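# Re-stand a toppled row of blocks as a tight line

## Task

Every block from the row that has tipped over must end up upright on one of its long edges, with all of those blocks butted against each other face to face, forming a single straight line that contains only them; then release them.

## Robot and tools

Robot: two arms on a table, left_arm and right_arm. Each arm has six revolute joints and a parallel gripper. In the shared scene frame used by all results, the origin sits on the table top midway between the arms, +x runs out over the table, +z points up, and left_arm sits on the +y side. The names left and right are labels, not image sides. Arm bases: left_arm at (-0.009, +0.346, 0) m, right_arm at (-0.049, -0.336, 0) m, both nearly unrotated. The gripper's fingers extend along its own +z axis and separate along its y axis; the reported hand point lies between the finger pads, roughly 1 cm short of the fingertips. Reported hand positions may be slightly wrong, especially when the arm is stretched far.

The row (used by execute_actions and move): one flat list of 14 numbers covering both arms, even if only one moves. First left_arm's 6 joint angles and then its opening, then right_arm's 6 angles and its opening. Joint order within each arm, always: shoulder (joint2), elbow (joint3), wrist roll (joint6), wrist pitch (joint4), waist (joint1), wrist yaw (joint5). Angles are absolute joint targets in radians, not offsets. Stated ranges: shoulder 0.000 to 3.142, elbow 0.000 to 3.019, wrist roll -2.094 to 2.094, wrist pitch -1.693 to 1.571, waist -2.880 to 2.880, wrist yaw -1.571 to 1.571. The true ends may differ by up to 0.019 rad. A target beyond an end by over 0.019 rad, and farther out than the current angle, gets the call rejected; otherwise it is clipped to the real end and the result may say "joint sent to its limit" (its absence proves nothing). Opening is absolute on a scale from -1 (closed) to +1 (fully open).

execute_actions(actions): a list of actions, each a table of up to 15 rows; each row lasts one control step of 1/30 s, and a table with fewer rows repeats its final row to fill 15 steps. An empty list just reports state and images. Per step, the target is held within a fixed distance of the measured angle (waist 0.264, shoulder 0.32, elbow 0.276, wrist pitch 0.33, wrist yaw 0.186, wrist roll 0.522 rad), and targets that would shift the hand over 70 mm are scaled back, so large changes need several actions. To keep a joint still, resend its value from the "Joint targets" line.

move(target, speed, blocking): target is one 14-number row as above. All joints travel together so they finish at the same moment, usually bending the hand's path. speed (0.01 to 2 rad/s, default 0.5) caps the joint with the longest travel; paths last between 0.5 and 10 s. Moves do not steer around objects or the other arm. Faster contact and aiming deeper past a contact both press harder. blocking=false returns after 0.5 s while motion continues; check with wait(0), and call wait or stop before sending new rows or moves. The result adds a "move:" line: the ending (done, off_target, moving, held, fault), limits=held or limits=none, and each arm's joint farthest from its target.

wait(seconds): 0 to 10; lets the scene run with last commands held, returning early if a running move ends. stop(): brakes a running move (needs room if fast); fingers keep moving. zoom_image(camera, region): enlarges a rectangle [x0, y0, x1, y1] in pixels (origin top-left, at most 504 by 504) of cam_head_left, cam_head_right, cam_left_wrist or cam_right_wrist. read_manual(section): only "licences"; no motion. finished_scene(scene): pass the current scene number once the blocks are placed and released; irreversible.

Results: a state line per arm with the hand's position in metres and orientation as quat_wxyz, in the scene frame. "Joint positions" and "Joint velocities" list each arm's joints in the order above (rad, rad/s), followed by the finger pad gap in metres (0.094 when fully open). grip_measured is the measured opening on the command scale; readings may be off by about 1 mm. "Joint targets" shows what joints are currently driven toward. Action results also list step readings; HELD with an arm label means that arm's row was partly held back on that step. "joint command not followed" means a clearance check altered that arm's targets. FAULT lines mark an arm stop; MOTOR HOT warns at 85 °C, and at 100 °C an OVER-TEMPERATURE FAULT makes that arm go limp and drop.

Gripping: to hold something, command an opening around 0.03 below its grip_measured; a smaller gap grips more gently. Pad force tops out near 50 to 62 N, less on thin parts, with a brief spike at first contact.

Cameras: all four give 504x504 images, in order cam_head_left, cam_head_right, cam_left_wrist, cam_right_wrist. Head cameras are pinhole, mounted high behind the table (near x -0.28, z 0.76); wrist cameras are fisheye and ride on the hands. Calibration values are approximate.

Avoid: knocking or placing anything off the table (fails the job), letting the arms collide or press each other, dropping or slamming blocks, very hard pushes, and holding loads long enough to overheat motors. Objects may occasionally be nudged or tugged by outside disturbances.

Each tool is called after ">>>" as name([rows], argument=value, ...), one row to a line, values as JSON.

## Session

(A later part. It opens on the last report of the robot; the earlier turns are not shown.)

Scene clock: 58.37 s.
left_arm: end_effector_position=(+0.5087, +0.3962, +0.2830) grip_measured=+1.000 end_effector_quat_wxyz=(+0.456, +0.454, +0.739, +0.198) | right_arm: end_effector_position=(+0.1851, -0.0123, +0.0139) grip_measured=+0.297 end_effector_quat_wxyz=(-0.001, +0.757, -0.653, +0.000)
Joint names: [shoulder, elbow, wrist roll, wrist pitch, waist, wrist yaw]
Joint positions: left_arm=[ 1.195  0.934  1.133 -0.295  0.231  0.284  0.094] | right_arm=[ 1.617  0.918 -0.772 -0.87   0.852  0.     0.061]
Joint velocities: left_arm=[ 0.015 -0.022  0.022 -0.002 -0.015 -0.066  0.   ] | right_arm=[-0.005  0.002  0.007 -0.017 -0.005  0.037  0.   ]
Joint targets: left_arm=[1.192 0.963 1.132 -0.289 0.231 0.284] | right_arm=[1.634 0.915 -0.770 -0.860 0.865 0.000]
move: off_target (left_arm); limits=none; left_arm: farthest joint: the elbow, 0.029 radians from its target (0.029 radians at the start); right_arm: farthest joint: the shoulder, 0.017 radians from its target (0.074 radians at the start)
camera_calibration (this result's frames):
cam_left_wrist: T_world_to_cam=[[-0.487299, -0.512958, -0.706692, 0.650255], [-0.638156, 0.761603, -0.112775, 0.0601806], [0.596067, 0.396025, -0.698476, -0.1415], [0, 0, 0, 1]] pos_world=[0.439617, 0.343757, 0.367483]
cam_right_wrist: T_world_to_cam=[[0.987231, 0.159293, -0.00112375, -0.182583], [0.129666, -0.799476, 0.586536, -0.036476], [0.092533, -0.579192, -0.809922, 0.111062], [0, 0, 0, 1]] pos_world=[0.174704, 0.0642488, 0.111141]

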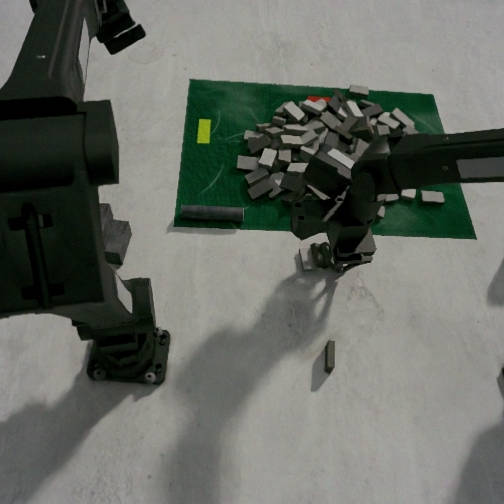

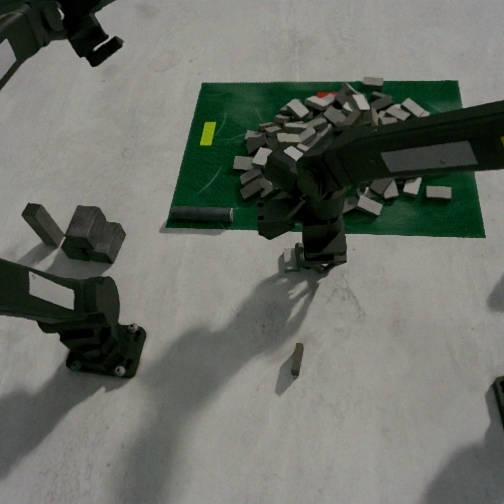

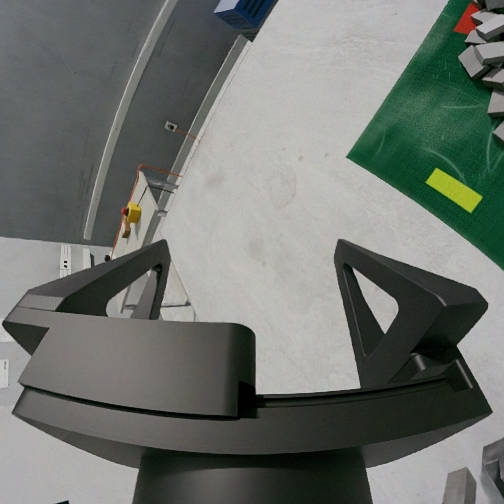

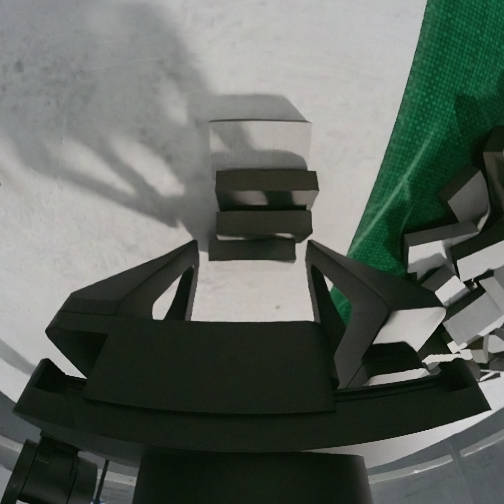

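>>> move(target=[1.192,0.963,1.132,-0.289,0.231,0.284,1,1.634,0.915,-0.77,-0.86,0.865,0,0.02])

>>> move(target=[1.192,0.963,1.132,-0.289,0.231,0.284,1,1.634,0.915,-0.77,-0.86,0.865,0,-0.11])

>>> move(target=[1.192,0.963,1.132,-0.289,0.231,0.284,1,1.4,0.95,-0.77,-1.1,0.865,0,-0.11], speed=0.3)

>>> move(target=[1.192,0.963,1.132,-0.289,0.231,0.284,1,1.02,0.318,0,-0.12,1.362,0,-0.11], speed=0.8)

>>> move(target=[1.192,0.963,1.132,-0.289,0.231,0.284,1,1.21,0.265,0,0.1,1.362,0,-0.11], speed=0.15)

>>> zoom_image(camera="cam_head_left", region=[300,320,400,395])

Scene clock: 61.00 s.
left_arm: end_effector_position=(+0.5087, +0.3962, +0.2830) grip_measured=+1.000 end_effector_quat_wxyz=(+0.456, +0.454, +0.739, +0.198) | right_arm: end_effector_position=(+0.1854, -0.0123, +0.0139) grip_measured=+0.023 end_effector_quat_wxyz=(-0.001, +0.757, -0.653, +0.001)
Joint names: [shoulder, elbow, wrist roll, wrist pitch, waist, wrist yaw]
Joint positions: left_arm=[ 1.195  0.934  1.133 -0.295  0.231  0.284  0.094] | right_arm=[ 1.617  0.918 -0.772 -0.869  0.852  0.002  0.048]
Joint velocities: left_arm=[-0.005 -0.007 -0.037 -0.002 -0.005  0.022  0.   ] | right_arm=[ 0.034  0.007 -0.007  0.007  0.005  0.007 -0.   ]
Joint targets: left_arm=[1.192 0.963 1.132 -0.289 0.231 0.284] | right_arm=[1.634 0.915 -0.770 -0.860 0.865 -0.000]
move: off_target (left_arm); limits=none; left_arm: farthest joint: the elbow, 0.029 radians from its target (0.029 radians at the start); right_arm: farthest joint: the shoulder, 0.017 radians from its target (0.017 radians at the start)
camera_calibration (this result's frames):
cam_left_wrist: T_world_to_cam=[[-0.487299, -0.512958, -0.706692, 0.650255], [-0.638156, 0.761603, -0.112775, 0.0601806], [0.596067, 0.396025, -0.698476, -0.1415], [0, 0, 0, 1]] pos_world=[0.439617, 0.343757, 0.367483]
cam_right_wrist: T_world_to_cam=[[0.987232, 0.159291, 0.000495501, -0.182924], [0.128676, -0.799316, 0.586972, -0.0363394], [0.0938952, -0.579413, -0.809607, 0.110772], [0, 0, 0, 1]] pos_world=[0.174863, 0.0642743, 0.111103]

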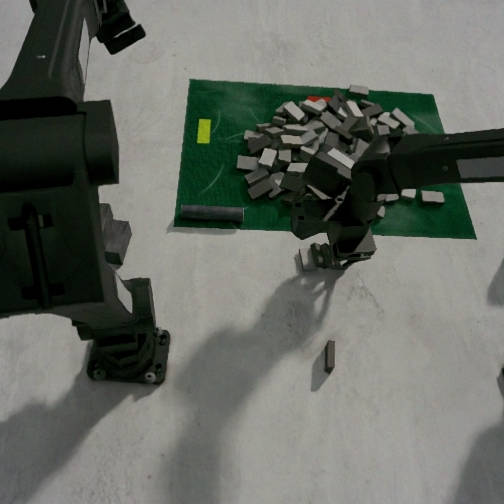

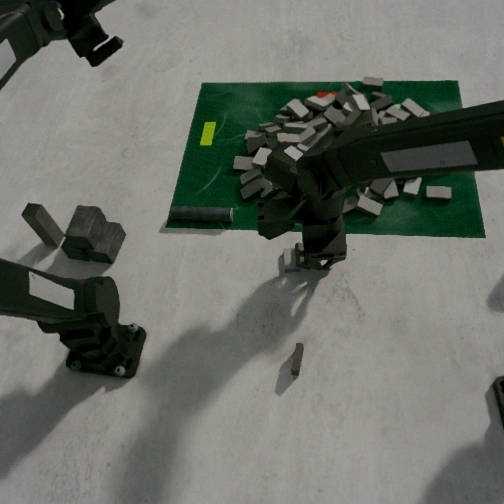

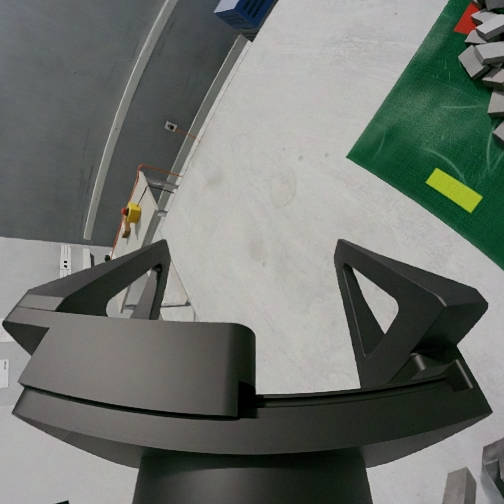

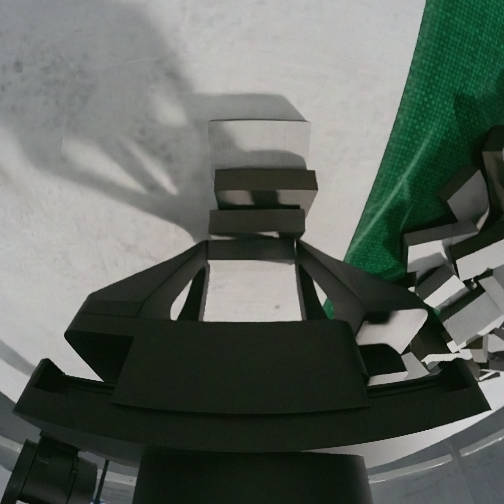

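Scene clock: 61.70 s.
left_arm: end_effector_position=(+0.5087, +0.3962, +0.2830) grip_measured=+1.000 end_effector_quat_wxyz=(+0.456, +0.454, +0.739, +0.198) | right_arm: end_effector_position=(+0.1856, -0.0124, +0.0139) grip_measured=-0.058 end_effector_quat_wxyz=(-0.001, +0.757, -0.653, +0.002)
Joint names: [shoulder, elbow, wrist roll, wrist pitch, waist, wrist yaw]
Joint positions: left_arm=[ 1.195  0.934  1.133 -0.295  0.231  0.284  0.094] | right_arm=[ 1.617  0.918 -0.772 -0.869  0.852  0.003  0.044]
Joint velocities: left_arm=[-0.005  0.002 -0.051 -0.012  0.005 -0.022  0.   ] | right_arm=[-0.005 -0.007 -0.007  0.002  0.005 -0.051  0.001]
Joint targets: left_arm=[1.192 0.963 1.132 -0.289 0.231 0.284] | right_arm=[1.634 0.915 -0.770 -0.860 0.865 0.000]
move: off_target (left_arm); limits=none; left_arm: farthest joint: the elbow, 0.029 radians from its target (0.029 radians at the start); right_arm: farthest joint: the shoulder, 0.017 radians from its target (0.017 radians at the start)
camera_calibration (this result's frames):
cam_left_wrist: T_world_to_cam=[[-0.487299, -0.512958, -0.706692, 0.650255], [-0.638156, 0.761603, -0.112775, 0.0601806], [0.596067, 0.396025, -0.698476, -0.1415], [0, 0, 0, 1]] pos_world=[0.439617, 0.343757, 0.367483]
cam_right_wrist: T_world_to_cam=[[0.987231, 0.159288, 0.00157606, -0.183125], [0.127946, -0.798793, 0.587843, -0.0363598], [0.0948956, -0.580135, -0.808974, 0.110461], [0, 0, 0, 1]] pos_world=[0.174956, 0.0642077, 0.111022]

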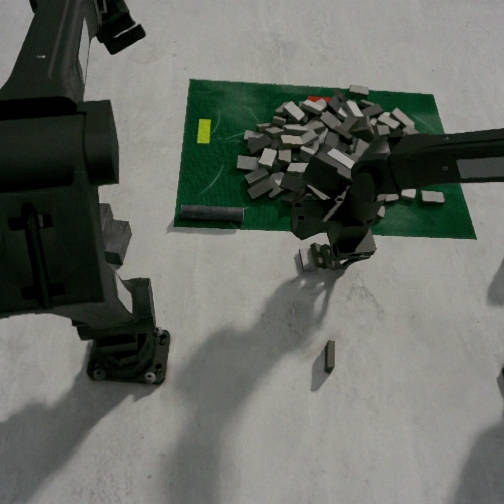

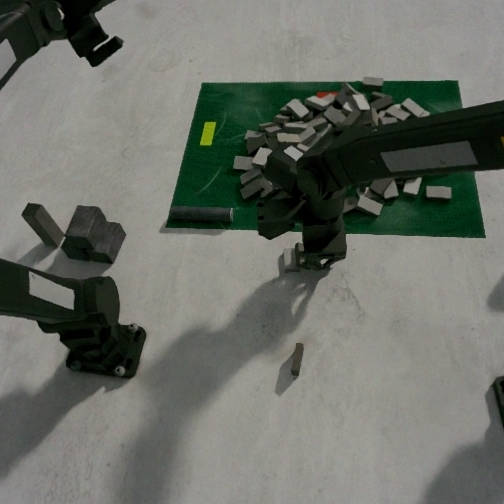

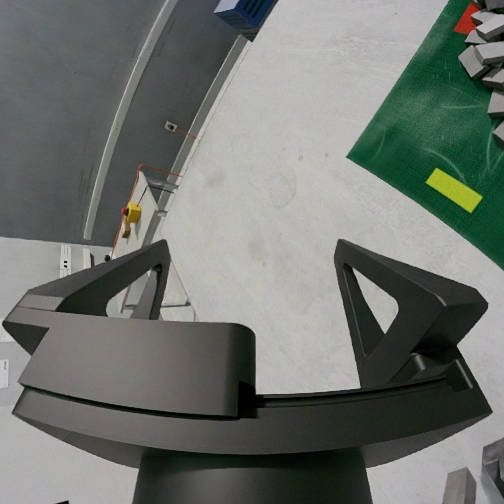

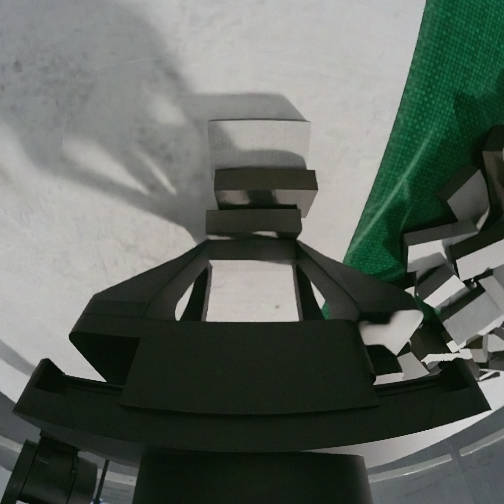

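Scene clock: 62.87 s.
left_arm: end_effector_position=(+0.5087, +0.3962, +0.2830) grip_measured=+1.000 end_effector_quat_wxyz=(+0.456, +0.454, +0.739, +0.198) | right_arm: end_effector_position=(+0.1632, -0.0433, +0.0911) grip_measured=-0.058 end_effector_quat_wxyz=(+0.003, +0.757, -0.653, +0.002)
Joint names: [shoulder, elbow, wrist roll, wrist pitch, waist, wrist yaw]
Joint positions: left_arm=[ 1.195  0.934  1.133 -0.295  0.231  0.284  0.094] | right_arm=[ 1.403  0.918 -0.772 -1.092  0.852  0.003  0.044]
Joint velocities: left_arm=[ 0.005  0.002  0.007  0.007 -0.015 -0.007  0.   ] | right_arm=[-0.005 -0.012  0.022 -0.002 -0.024 -0.037  0.   ]
Joint targets: left_arm=[1.192 0.963 1.132 -0.289 0.231 0.284] | right_arm=[1.400 0.950 -0.770 -1.100 0.865 -0.000]
move: off_target (left_arm, right_arm); limits=none; left_arm: farthest joint: the elbow, 0.029 radians from its target (0.029 radians at the start); right_arm: farthest joint: the elbow, 0.032 radians from its target (0.032 radians at the start)
camera_calibration (this result's frames):
cam_left_wrist: T_world_to_cam=[[-0.487299, -0.512958, -0.706692, 0.650255], [-0.638156, 0.761603, -0.112775, 0.0601806], [0.596067, 0.396025, -0.698476, -0.1415], [0, 0, 0, 1]] pos_world=[0.439617, 0.343757, 0.367483]
cam_right_wrist: T_world_to_cam=[[0.987221, 0.159275, -0.00515913, -0.155602], [0.131335, -0.794854, 0.592417, -0.104312], [0.0902563, -0.585524, -0.805615, 0.157292], [0, 0, 0, 1]] pos_world=[0.153117, 0.0339691, 0.18771]

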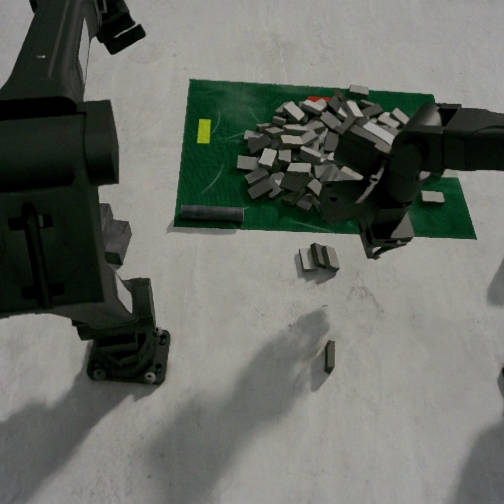

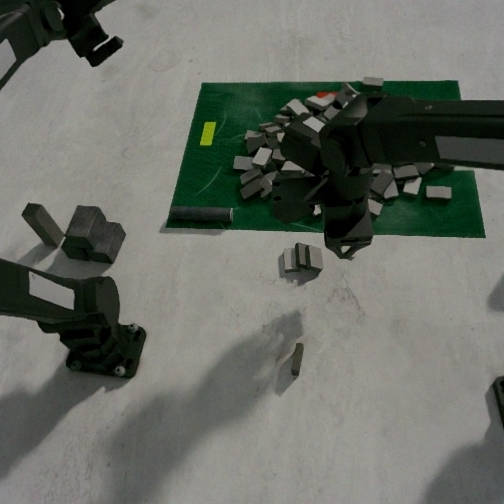

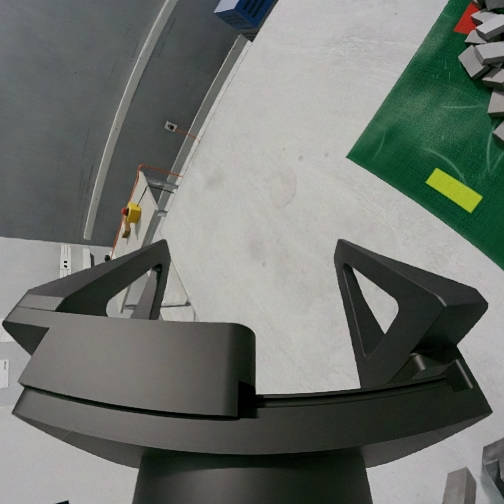

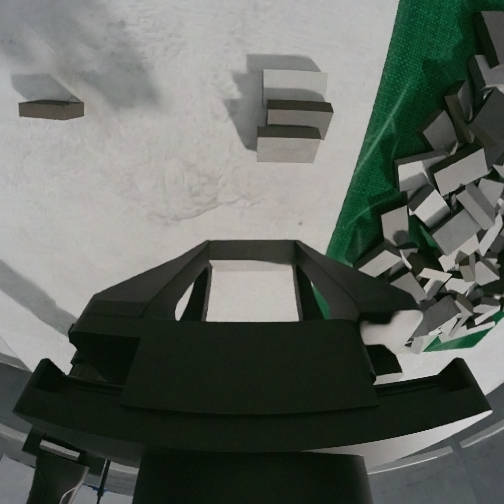

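Scene clock: 64.93 s.
left_arm: end_effector_position=(+0.5087, +0.3962, +0.2830) grip_measured=+1.000 end_effector_quat_wxyz=(+0.456, +0.454, +0.739, +0.198) | right_arm: end_effector_position=(-0.0066, -0.0050, +0.0535) grip_measured=-0.058 end_effector_quat_wxyz=(+0.264, -0.623, +0.700, +0.230)
Joint names: [shoulder, elbow, wrist roll, wrist pitch, waist, wrist yaw]
Joint positions: left_arm=[ 1.195  0.934  1.133 -0.295  0.231  0.284  0.094] | right_arm=[ 1.029  0.313 -0.009 -0.139  1.352  0.002  0.044]
Joint velocities: left_arm=[-0.024  0.012  0.022  0.007 -0.024 -0.022  0.   ] | right_arm=[-0.015 -0.002  0.037 -0.002 -0.005 -0.037 -0.   ]
Joint targets: left_arm=[1.192 0.963 1.132 -0.289 0.231 0.284] | right_arm=[1.020 0.318 -0.000 -0.120 1.362 0.000]
move: off_target (left_arm); limits=none; left_arm: farthest joint: the elbow, 0.029 radians from its target (0.029 radians at the start); right_arm: farthest joint: the wrist pitch, 0.019 radians from its target (0.972 radians at the start)
camera_calibration (this result's frames):
cam_left_wrist: T_world_to_cam=[[-0.487299, -0.512958, -0.706692, 0.650255], [-0.638156, 0.761603, -0.112775, 0.0601806], [0.596067, 0.396025, -0.698476, -0.1415], [0, 0, 0, 1]] pos_world=[0.439617, 0.343757, 0.367483]
cam_right_wrist: T_world_to_cam=[[0.994062, -0.108018, 0.0131489, 0.00353265], [-0.106463, -0.990438, -0.0877427, 0.00457671], [0.022501, 0.0858218, -0.996056, 0.17788], [0, 0, 0, 1]] pos_world=[-0.0070269, -0.0103515, 0.177534]

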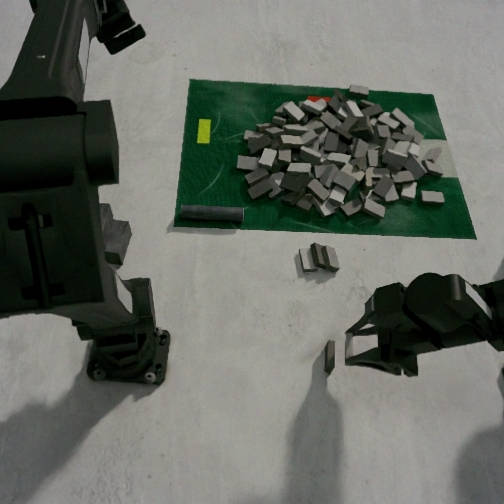

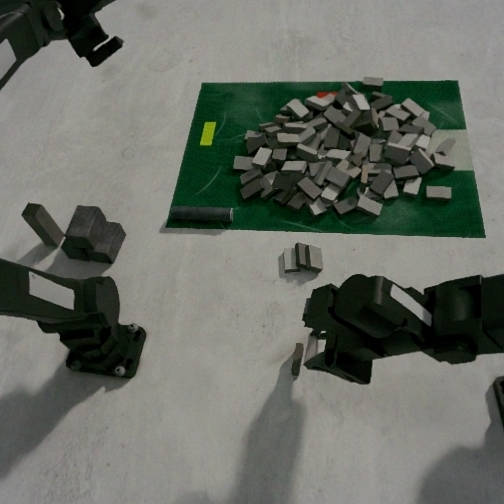

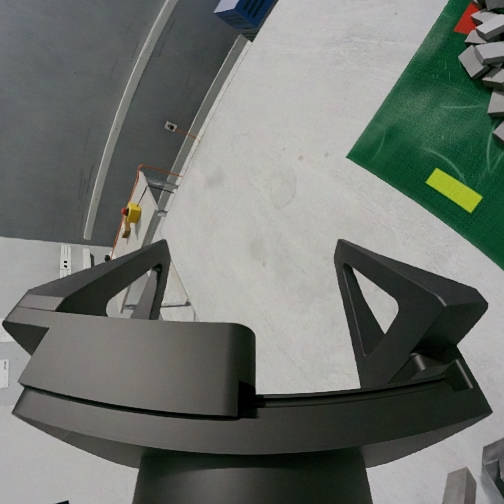

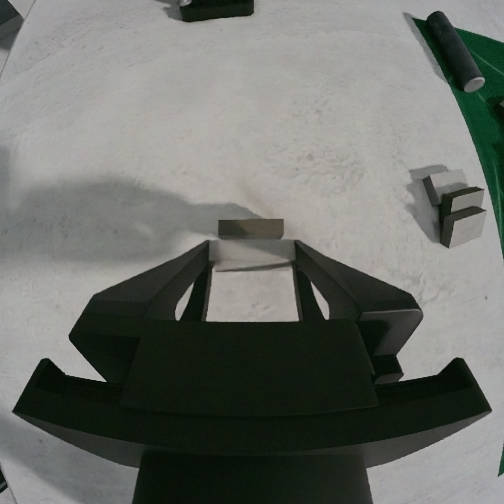

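Scene clock: 66.87 s.
left_arm: end_effector_position=(+0.5087, +0.3962, +0.2830) grip_measured=+1.000 end_effector_quat_wxyz=(+0.456, +0.454, +0.739, +0.198) | right_arm: end_effector_position=(-0.0062, -0.0017, +0.0165) grip_measured=-0.058 end_effector_quat_wxyz=(+0.266, -0.622, +0.699, +0.232)
Joint names: [shoulder, elbow, wrist roll, wrist pitch, waist, wrist yaw]
Joint positions: left_arm=[ 1.195  0.934  1.133 -0.295  0.231  0.284  0.094] | right_arm=[ 1.199  0.267 -0.009  0.082  1.352  0.002  0.044]
Joint velocities: left_arm=[ 0.005  0.012 -0.037 -0.012 -0.015 -0.037  0.   ] | right_arm=[-0.005  0.002  0.081 -0.002 -0.005  0.051 -0.   ]
Joint targets: left_arm=[1.192 0.963 1.132 -0.289 0.231 0.284] | right_arm=[1.210 0.265 -0.000 0.100 1.362 -0.000]
move: off_target (left_arm); limits=none; left_arm: farthest joint: the elbow, 0.029 radians from its target (0.029 radians at the start); right_arm: farthest joint: the wrist pitch, 0.018 radians from its target (0.239 radians at the start)
camera_calibration (this result's frames):
cam_left_wrist: T_world_to_cam=[[-0.487299, -0.512958, -0.706692, 0.650255], [-0.638156, 0.761603, -0.112775, 0.0601806], [0.596067, 0.396025, -0.698476, -0.1415], [0, 0, 0, 1]] pos_world=[0.439617, 0.343757, 0.367483]
cam_right_wrist: T_world_to_cam=[[0.994026, -0.108368, 0.0129783, 0.00396726], [-0.106715, -0.98996, -0.0926858, 0.00470719], [0.0228922, 0.0907471, -0.995611, 0.140717], [0, 0, 0, 1]] pos_world=[-0.00666255, -0.00767978, 0.140484]

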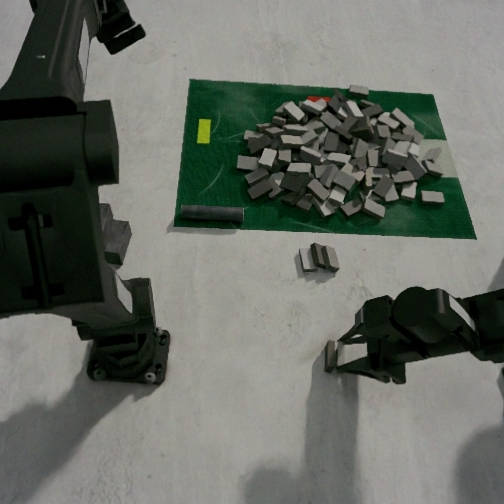

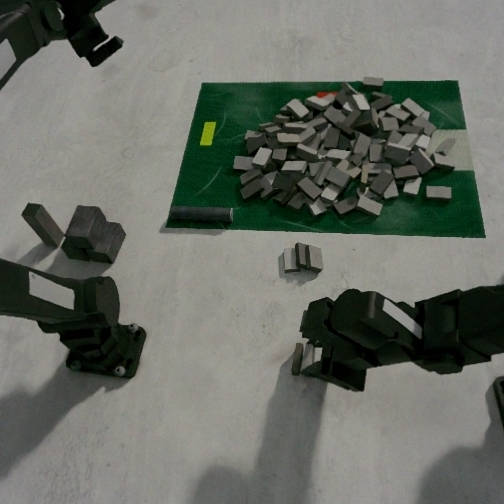

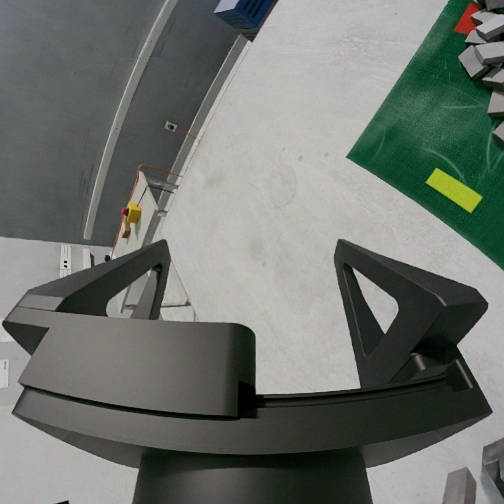

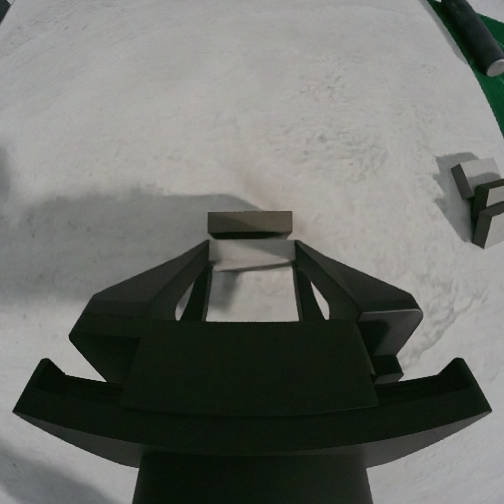

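Region (300, 320, 400, 395) of cam_head_left's 504x504 image, scaled by 5.040, with more detail than that image has; it fills the top 378 rows of this view, and the rest is white.

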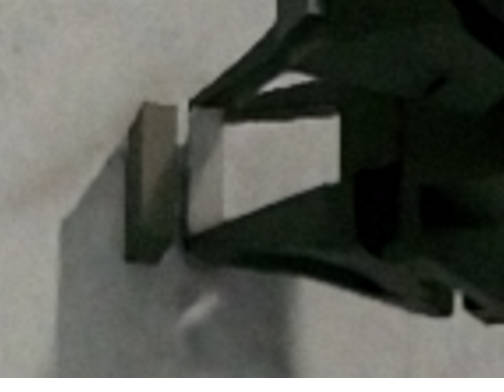

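>>> move(target=[1.192,0.963,1.132,-0.289,0.231,0.284,1,1.225,0.26,0,0.13,1.362,0,-0.11], speed=0.05)

>>> move(target=[1.192,0.963,1.132,-0.289,0.231,0.284,1,1.225,0.26,0,0.13,1.362,0,0.3])

>>> move(target=[1.192,0.963,1.132,-0.289,0.231,0.284,1,0.9,0.4,0,-0.4,1.362,0,0.3])

>>> move(target=[1.192,0.963,1.132,-0.289,0.231,0.284,1,1.575,1.005,-0.75,-0.97,0.872,0,0.3], speed=0.8)

>>> move(target=[1.192,0.963,1.132,-0.289,0.231,0.284,1,1.65,0.93,-0.75,-0.86,0.872,0,0.3], speed=0.15)

>>> zoom_image(camera="cam_head_left", region=[270,220,400,390])

Scene clock: 70.27 s.
left_arm: end_effector_position=(+0.5087, +0.3962, +0.2830) grip_measured=+1.000 end_effector_quat_wxyz=(+0.456, +0.454, +0.739, +0.198) | right_arm: end_effector_position=(-0.0059, +0.0009, +0.0163) grip_measured=-0.058 end_effector_quat_wxyz=(+0.271, -0.620, +0.697, +0.236)
Joint names: [shoulder, elbow, wrist roll, wrist pitch, waist, wrist yaw]
Joint positions: left_arm=[ 1.195  0.934  1.133 -0.295  0.231  0.284  0.094] | right_arm=[ 1.211  0.263 -0.009  0.113  1.352  0.002  0.044]
Joint velocities: left_arm=[-0.024  0.002 -0.051  0.012 -0.005  0.051  0.   ] | right_arm=[-0.005  0.002 -0.007  0.017  0.005 -0.037 -0.001]
Joint targets: left_arm=[1.192 0.963 1.132 -0.289 0.231 0.284] | right_arm=[1.225 0.260 -0.000 0.130 1.362 -0.000]
move: off_target (left_arm); limits=none; left_arm: farthest joint: the elbow, 0.029 radians from its target (0.029 radians at the start); right_arm: farthest joint: the wrist pitch, 0.017 radians from its target (0.048 radians at the start)
camera_calibration (this result's frames):
cam_left_wrist: T_world_to_cam=[[-0.487299, -0.512958, -0.706692, 0.650255], [-0.638156, 0.761603, -0.112775, 0.0601806], [0.596067, 0.396025, -0.698476, -0.1415], [0, 0, 0, 1]] pos_world=[0.439617, 0.343757, 0.367483]
cam_right_wrist: T_world_to_cam=[[0.994001, -0.108567, 0.0132211, 0.00392414], [-0.106525, -0.988442, -0.107866, 0.00754121], [0.0247789, 0.10581, -0.994078, 0.140238], [0, 0, 0, 1]] pos_world=[-0.00657221, -0.00695847, 0.140169]

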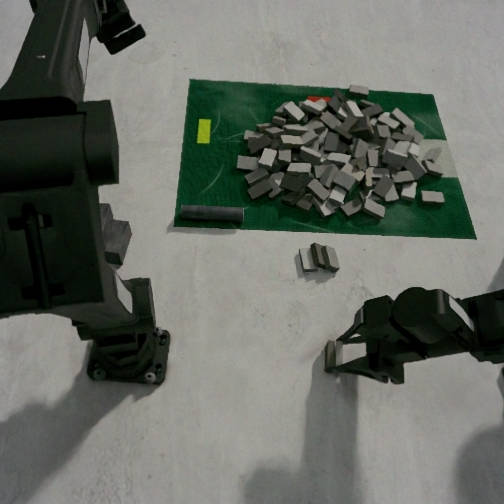

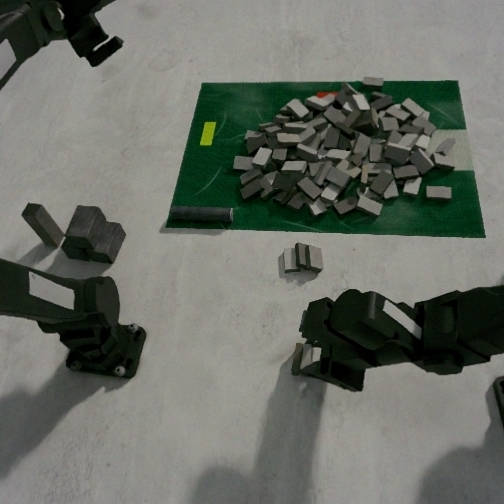

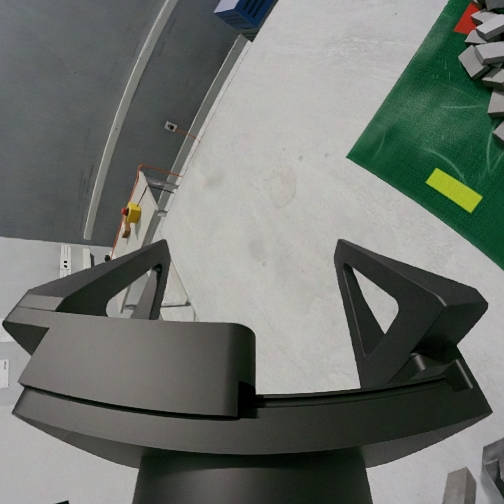

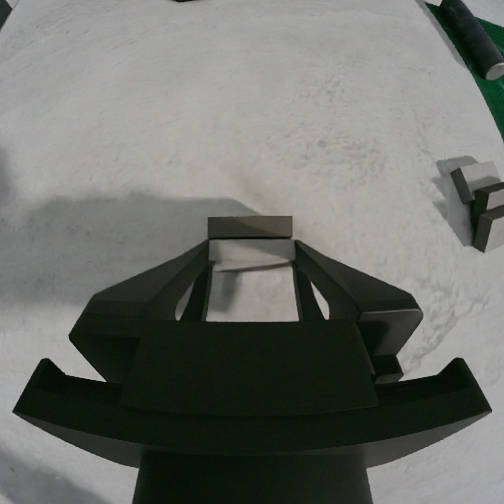

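Scene clock: 70.97 s.
left_arm: end_effector_position=(+0.5087, +0.3962, +0.2830) grip_measured=+1.000 end_effector_quat_wxyz=(+0.456, +0.454, +0.739, +0.198) | right_arm: end_effector_position=(-0.0059, +0.0013, +0.0166) grip_measured=+0.297 end_effector_quat_wxyz=(+0.272, -0.620, +0.697, +0.237)
Joint names: [shoulder, elbow, wrist roll, wrist pitch, waist, wrist yaw]
Joint positions: left_arm=[ 1.195  0.934  1.133 -0.295  0.231  0.284  0.094] | right_arm=[ 1.211  0.263 -0.008  0.115  1.352  0.002  0.061]
Joint velocities: left_arm=[-0.005 -0.012 -0.007  0.007 -0.005  0.081  0.   ] | right_arm=[-0.005  0.002  0.022 -0.002 -0.005 -0.007 -0.   ]
Joint targets: left_arm=[1.192 0.963 1.132 -0.289 0.231 0.284] | right_arm=[1.225 0.260 0.000 0.130 1.362 -0.000]
move: off_target (left_arm); limits=none; left_arm: farthest joint: the elbow, 0.029 radians from its target (0.029 radians at the start); right_arm: farthest joint: the wrist pitch, 0.015 radians from its target (0.017 radians at the start)
camera_calibration (this result's frames):
cam_left_wrist: T_world_to_cam=[[-0.487299, -0.512958, -0.706692, 0.650255], [-0.638156, 0.761603, -0.112775, 0.0601806], [0.596067, 0.396025, -0.698476, -0.1415], [0, 0, 0, 1]] pos_world=[0.439617, 0.343757, 0.367483]
cam_right_wrist: T_world_to_cam=[[0.99397, -0.108878, 0.0130006, 0.00391645], [-0.106801, -0.988161, -0.110145, 0.00803254], [0.0248391, 0.108093, -0.99383, 0.140561], [0, 0, 0, 1]] pos_world=[-0.00652637, -0.0068298, 0.140528]

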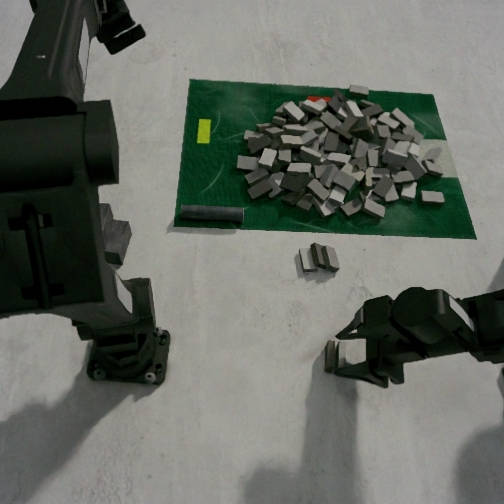

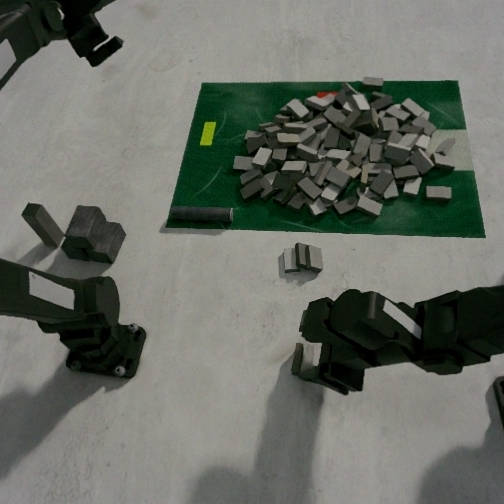

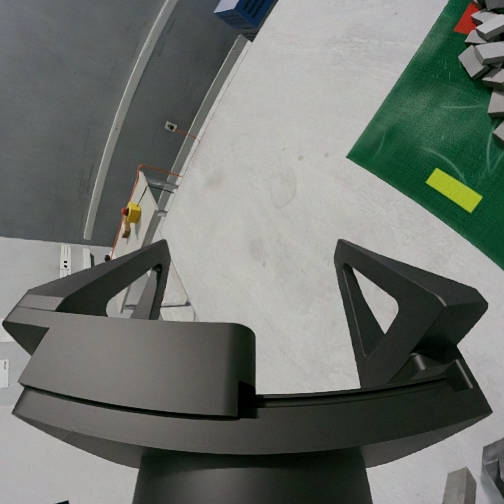

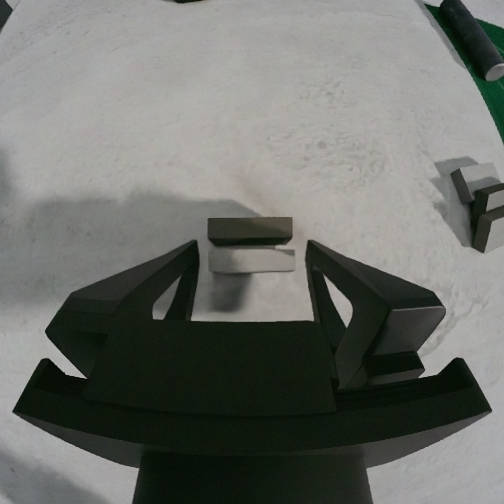

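Scene clock: 72.50 s.
left_arm: end_effector_position=(+0.5087, +0.3962, +0.2830) grip_measured=+1.000 end_effector_quat_wxyz=(+0.456, +0.454, +0.739, +0.198) | right_arm: end_effector_position=(-0.0094, -0.0270, +0.0728) grip_measured=+0.297 end_effector_quat_wxyz=(+0.235, -0.632, +0.710, +0.205)
Joint names: [shoulder, elbow, wrist roll, wrist pitch, waist, wrist yaw]
Joint positions: left_arm=[ 1.195  0.934  1.133 -0.295  0.231  0.284  0.094] | right_arm=[ 0.901  0.355 -0.008 -0.391  1.352  0.002  0.061]
Joint velocities: left_arm=[-0.015  0.002 -0.022  0.007 -0.015 -0.095  0.   ] | right_arm=[-0.015 -0.017  0.007  0.012 -0.015 -0.037 -0.   ]
Joint targets: left_arm=[1.192 0.963 1.132 -0.289 0.231 0.284] | right_arm=[0.900 0.400 -0.000 -0.400 1.362 0.000]
move: off_target (left_arm, right_arm); limits=none; left_arm: farthest joint: the elbow, 0.029 radians from its target (0.029 radians at the start); right_arm: farthest joint: the elbow, 0.045 radians from its target (0.137 radians at the start)
camera_calibration (this result's frames):
cam_left_wrist: T_world_to_cam=[[-0.487299, -0.512958, -0.706692, 0.650255], [-0.638156, 0.761603, -0.112775, 0.0601806], [0.596067, 0.396025, -0.698476, -0.1415], [0, 0, 0, 1]] pos_world=[0.439617, 0.343757, 0.367483]
cam_right_wrist: T_world_to_cam=[[0.994128, -0.107616, 0.0113129, 0.00378755], [-0.107555, -0.994182, -0.00585982, -0.0219327], [0.0118777, 0.00460865, -0.999919, 0.197044], [0, 0, 0, 1]] pos_world=[-0.00846471, -0.0223056, 0.196857]

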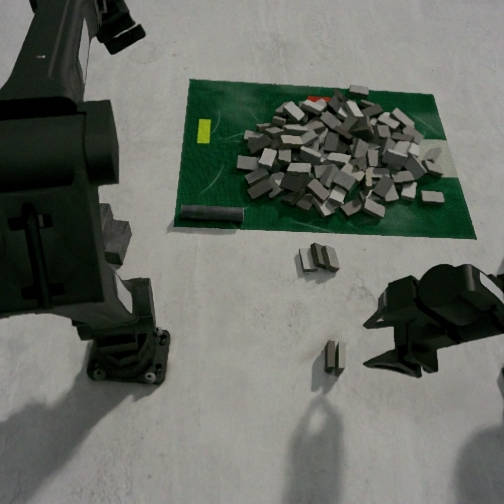

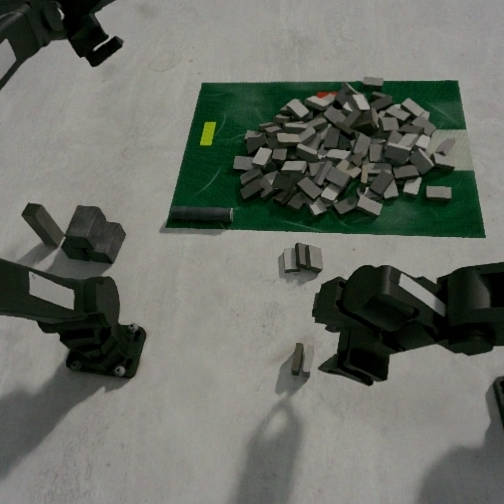

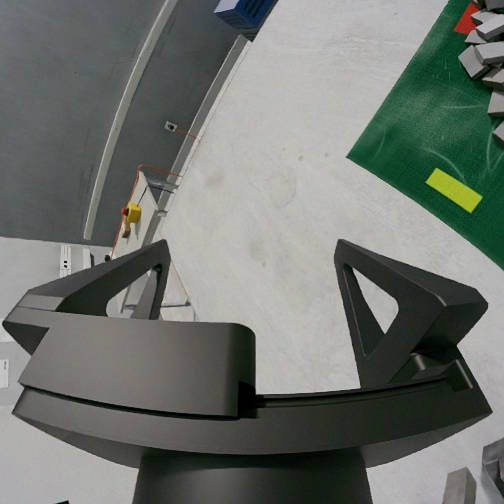

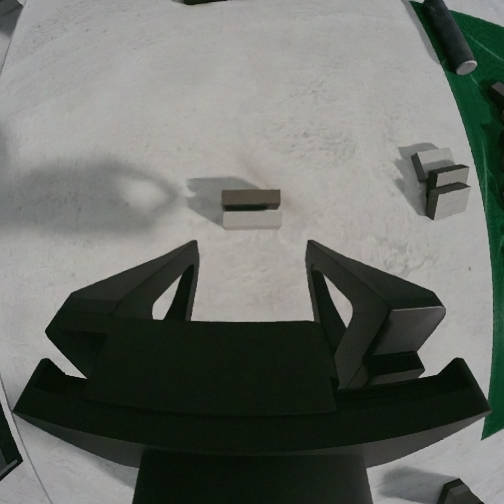

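Scene clock: 74.33 s.
left_arm: end_effector_position=(+0.5087, +0.3962, +0.2830) grip_measured=+1.000 end_effector_quat_wxyz=(+0.456, +0.454, +0.739, +0.198) | right_arm: end_effector_position=(+0.1820, -0.0021, +0.0474) grip_measured=+0.297 end_effector_quat_wxyz=(-0.004, +0.754, -0.656, +0.000)
Joint names: [shoulder, elbow, wrist roll, wrist pitch, waist, wrist yaw]
Joint positions: left_arm=[ 1.195  0.934  1.133 -0.295  0.231  0.284  0.094] | right_arm=[ 1.57   0.968 -0.741 -0.961  0.874  0.002  0.061]
Joint velocities: left_arm=[ 0.005  0.002 -0.066  0.002  0.005  0.037  0.   ] | right_arm=[ 0.015  0.002 -0.007 -0.007 -0.024  0.051  0.   ]
Joint targets: left_arm=[1.192 0.963 1.132 -0.289 0.231 0.284] | right_arm=[1.575 1.005 -0.750 -0.970 0.872 -0.000]
move: off_target (left_arm, right_arm); limits=none; left_arm: farthest joint: the elbow, 0.029 radians from its target (0.029 radians at the start); right_arm: farthest joint: the elbow, 0.037 radians from its target (0.650 radians at the start)
camera_calibration (this result's frames):
cam_left_wrist: T_world_to_cam=[[-0.487299, -0.512958, -0.706692, 0.650255], [-0.638156, 0.761603, -0.112775, 0.0601806], [0.596067, 0.396025, -0.698476, -0.1415], [0, 0, 0, 1]] pos_world=[0.439617, 0.343757, 0.367483]
cam_right_wrist: T_world_to_cam=[[0.988641, 0.150235, 0.00438757, -0.181623], [0.119525, -0.803579, 0.583074, -0.0455314], [0.0911238, -0.575926, -0.812407, 0.144695], [0, 0, 0, 1]] pos_world=[0.171817, 0.0740317, 0.144896]

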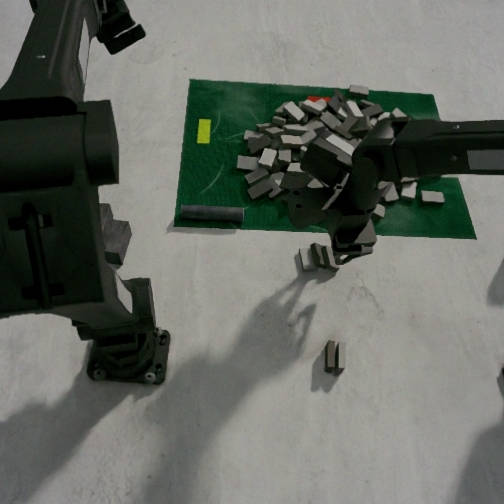

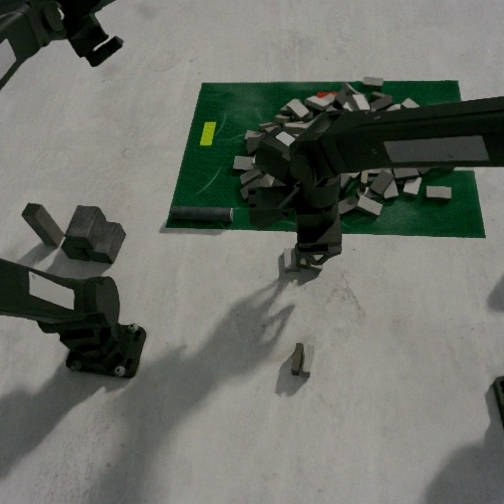

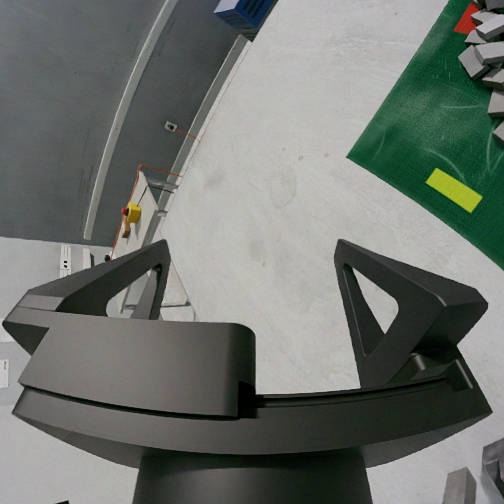

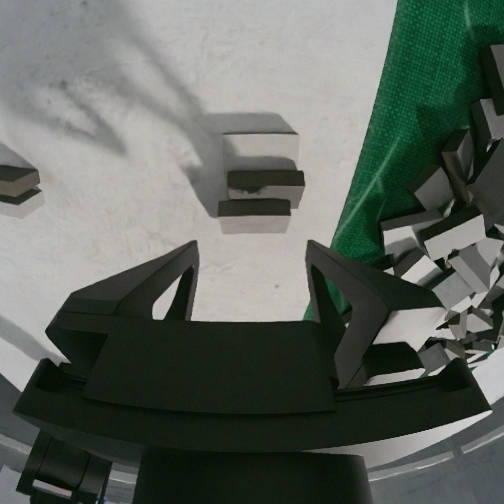

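Scene clock: 75.40 s.
left_arm: end_effector_position=(+0.5087, +0.3962, +0.2830) grip_measured=+1.000 end_effector_quat_wxyz=(+0.456, +0.454, +0.739, +0.198) | right_arm: end_effector_position=(+0.1814, -0.0030, +0.0122) grip_measured=+0.297 end_effector_quat_wxyz=(-0.000, +0.754, -0.656, +0.001)
Joint names: [shoulder, elbow, wrist roll, wrist pitch, waist, wrist yaw]
Joint positions: left_arm=[ 1.195  0.934  1.133 -0.295  0.231  0.284  0.094] | right_arm=[ 1.633  0.932 -0.741 -0.87   0.874  0.002  0.061]
Joint velocities: left_arm=[-0.005 -0.002 -0.066  0.027 -0.015 -0.037  0.   ] | right_arm=[-0.005 -0.017 -0.051 -0.022 -0.005  0.037 -0.   ]
Joint targets: left_arm=[1.192 0.963 1.132 -0.289 0.231 0.284] | right_arm=[1.650 0.930 -0.750 -0.860 0.872 -0.000]
move: off_target (left_arm); limits=none; left_arm: farthest joint: the elbow, 0.029 radians from its target (0.029 radians at the start); right_arm: farthest joint: the shoulder, 0.017 radians from its target (0.080 radians at the start)
camera_calibration (this result's frames):
cam_left_wrist: T_world_to_cam=[[-0.487299, -0.512958, -0.706692, 0.650255], [-0.638156, 0.761603, -0.112775, 0.0601806], [0.596067, 0.396025, -0.698476, -0.1415], [0, 0, 0, 1]] pos_world=[0.439617, 0.343757, 0.367483]
cam_right_wrist: T_world_to_cam=[[0.988648, 0.150246, -0.00109294, -0.180664], [0.122183, -0.799715, 0.587816, -0.0261963], [0.0874428, -0.581277, -0.808994, 0.116277], [0, 0, 0, 1]] pos_world=[0.171646, 0.0737835, 0.109268]

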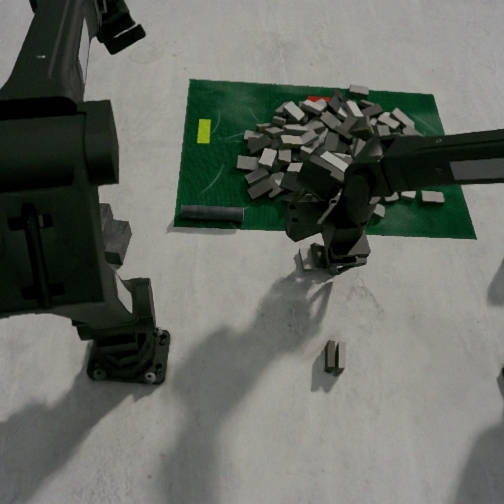

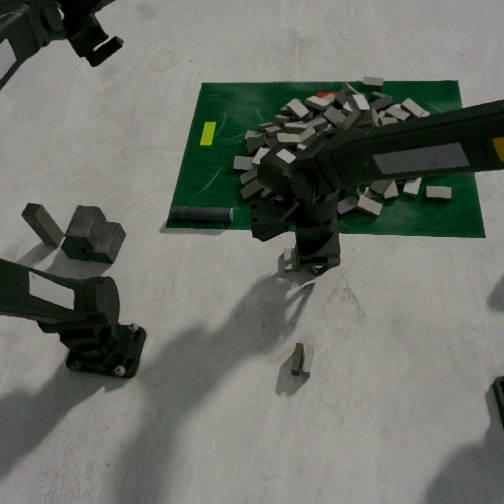

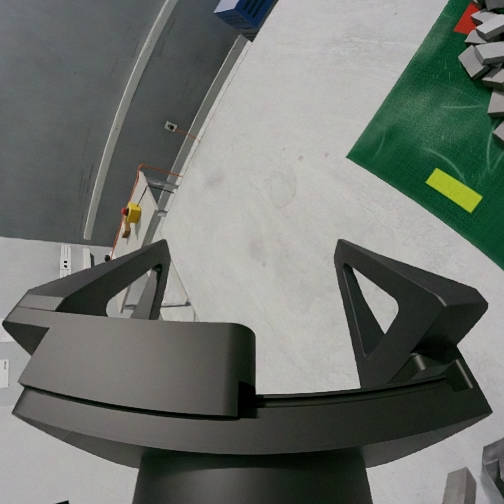

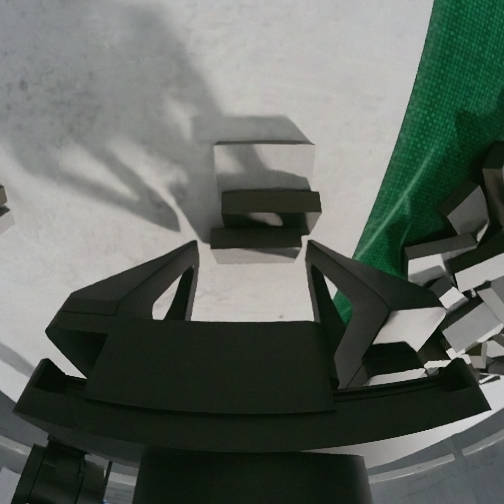

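Region (270, 220, 400, 390) of cam_head_left's 504x504 image, scaled by 2.965, with more detail than that image has; it fills the left 385 columns of this view, and the rest is white.

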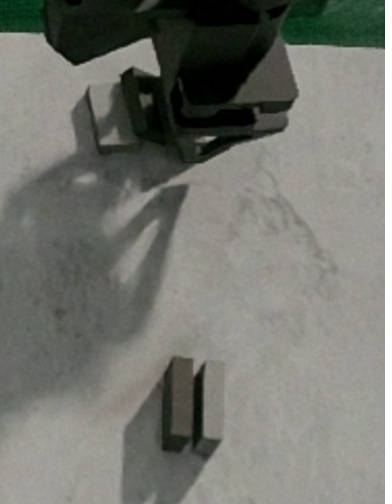

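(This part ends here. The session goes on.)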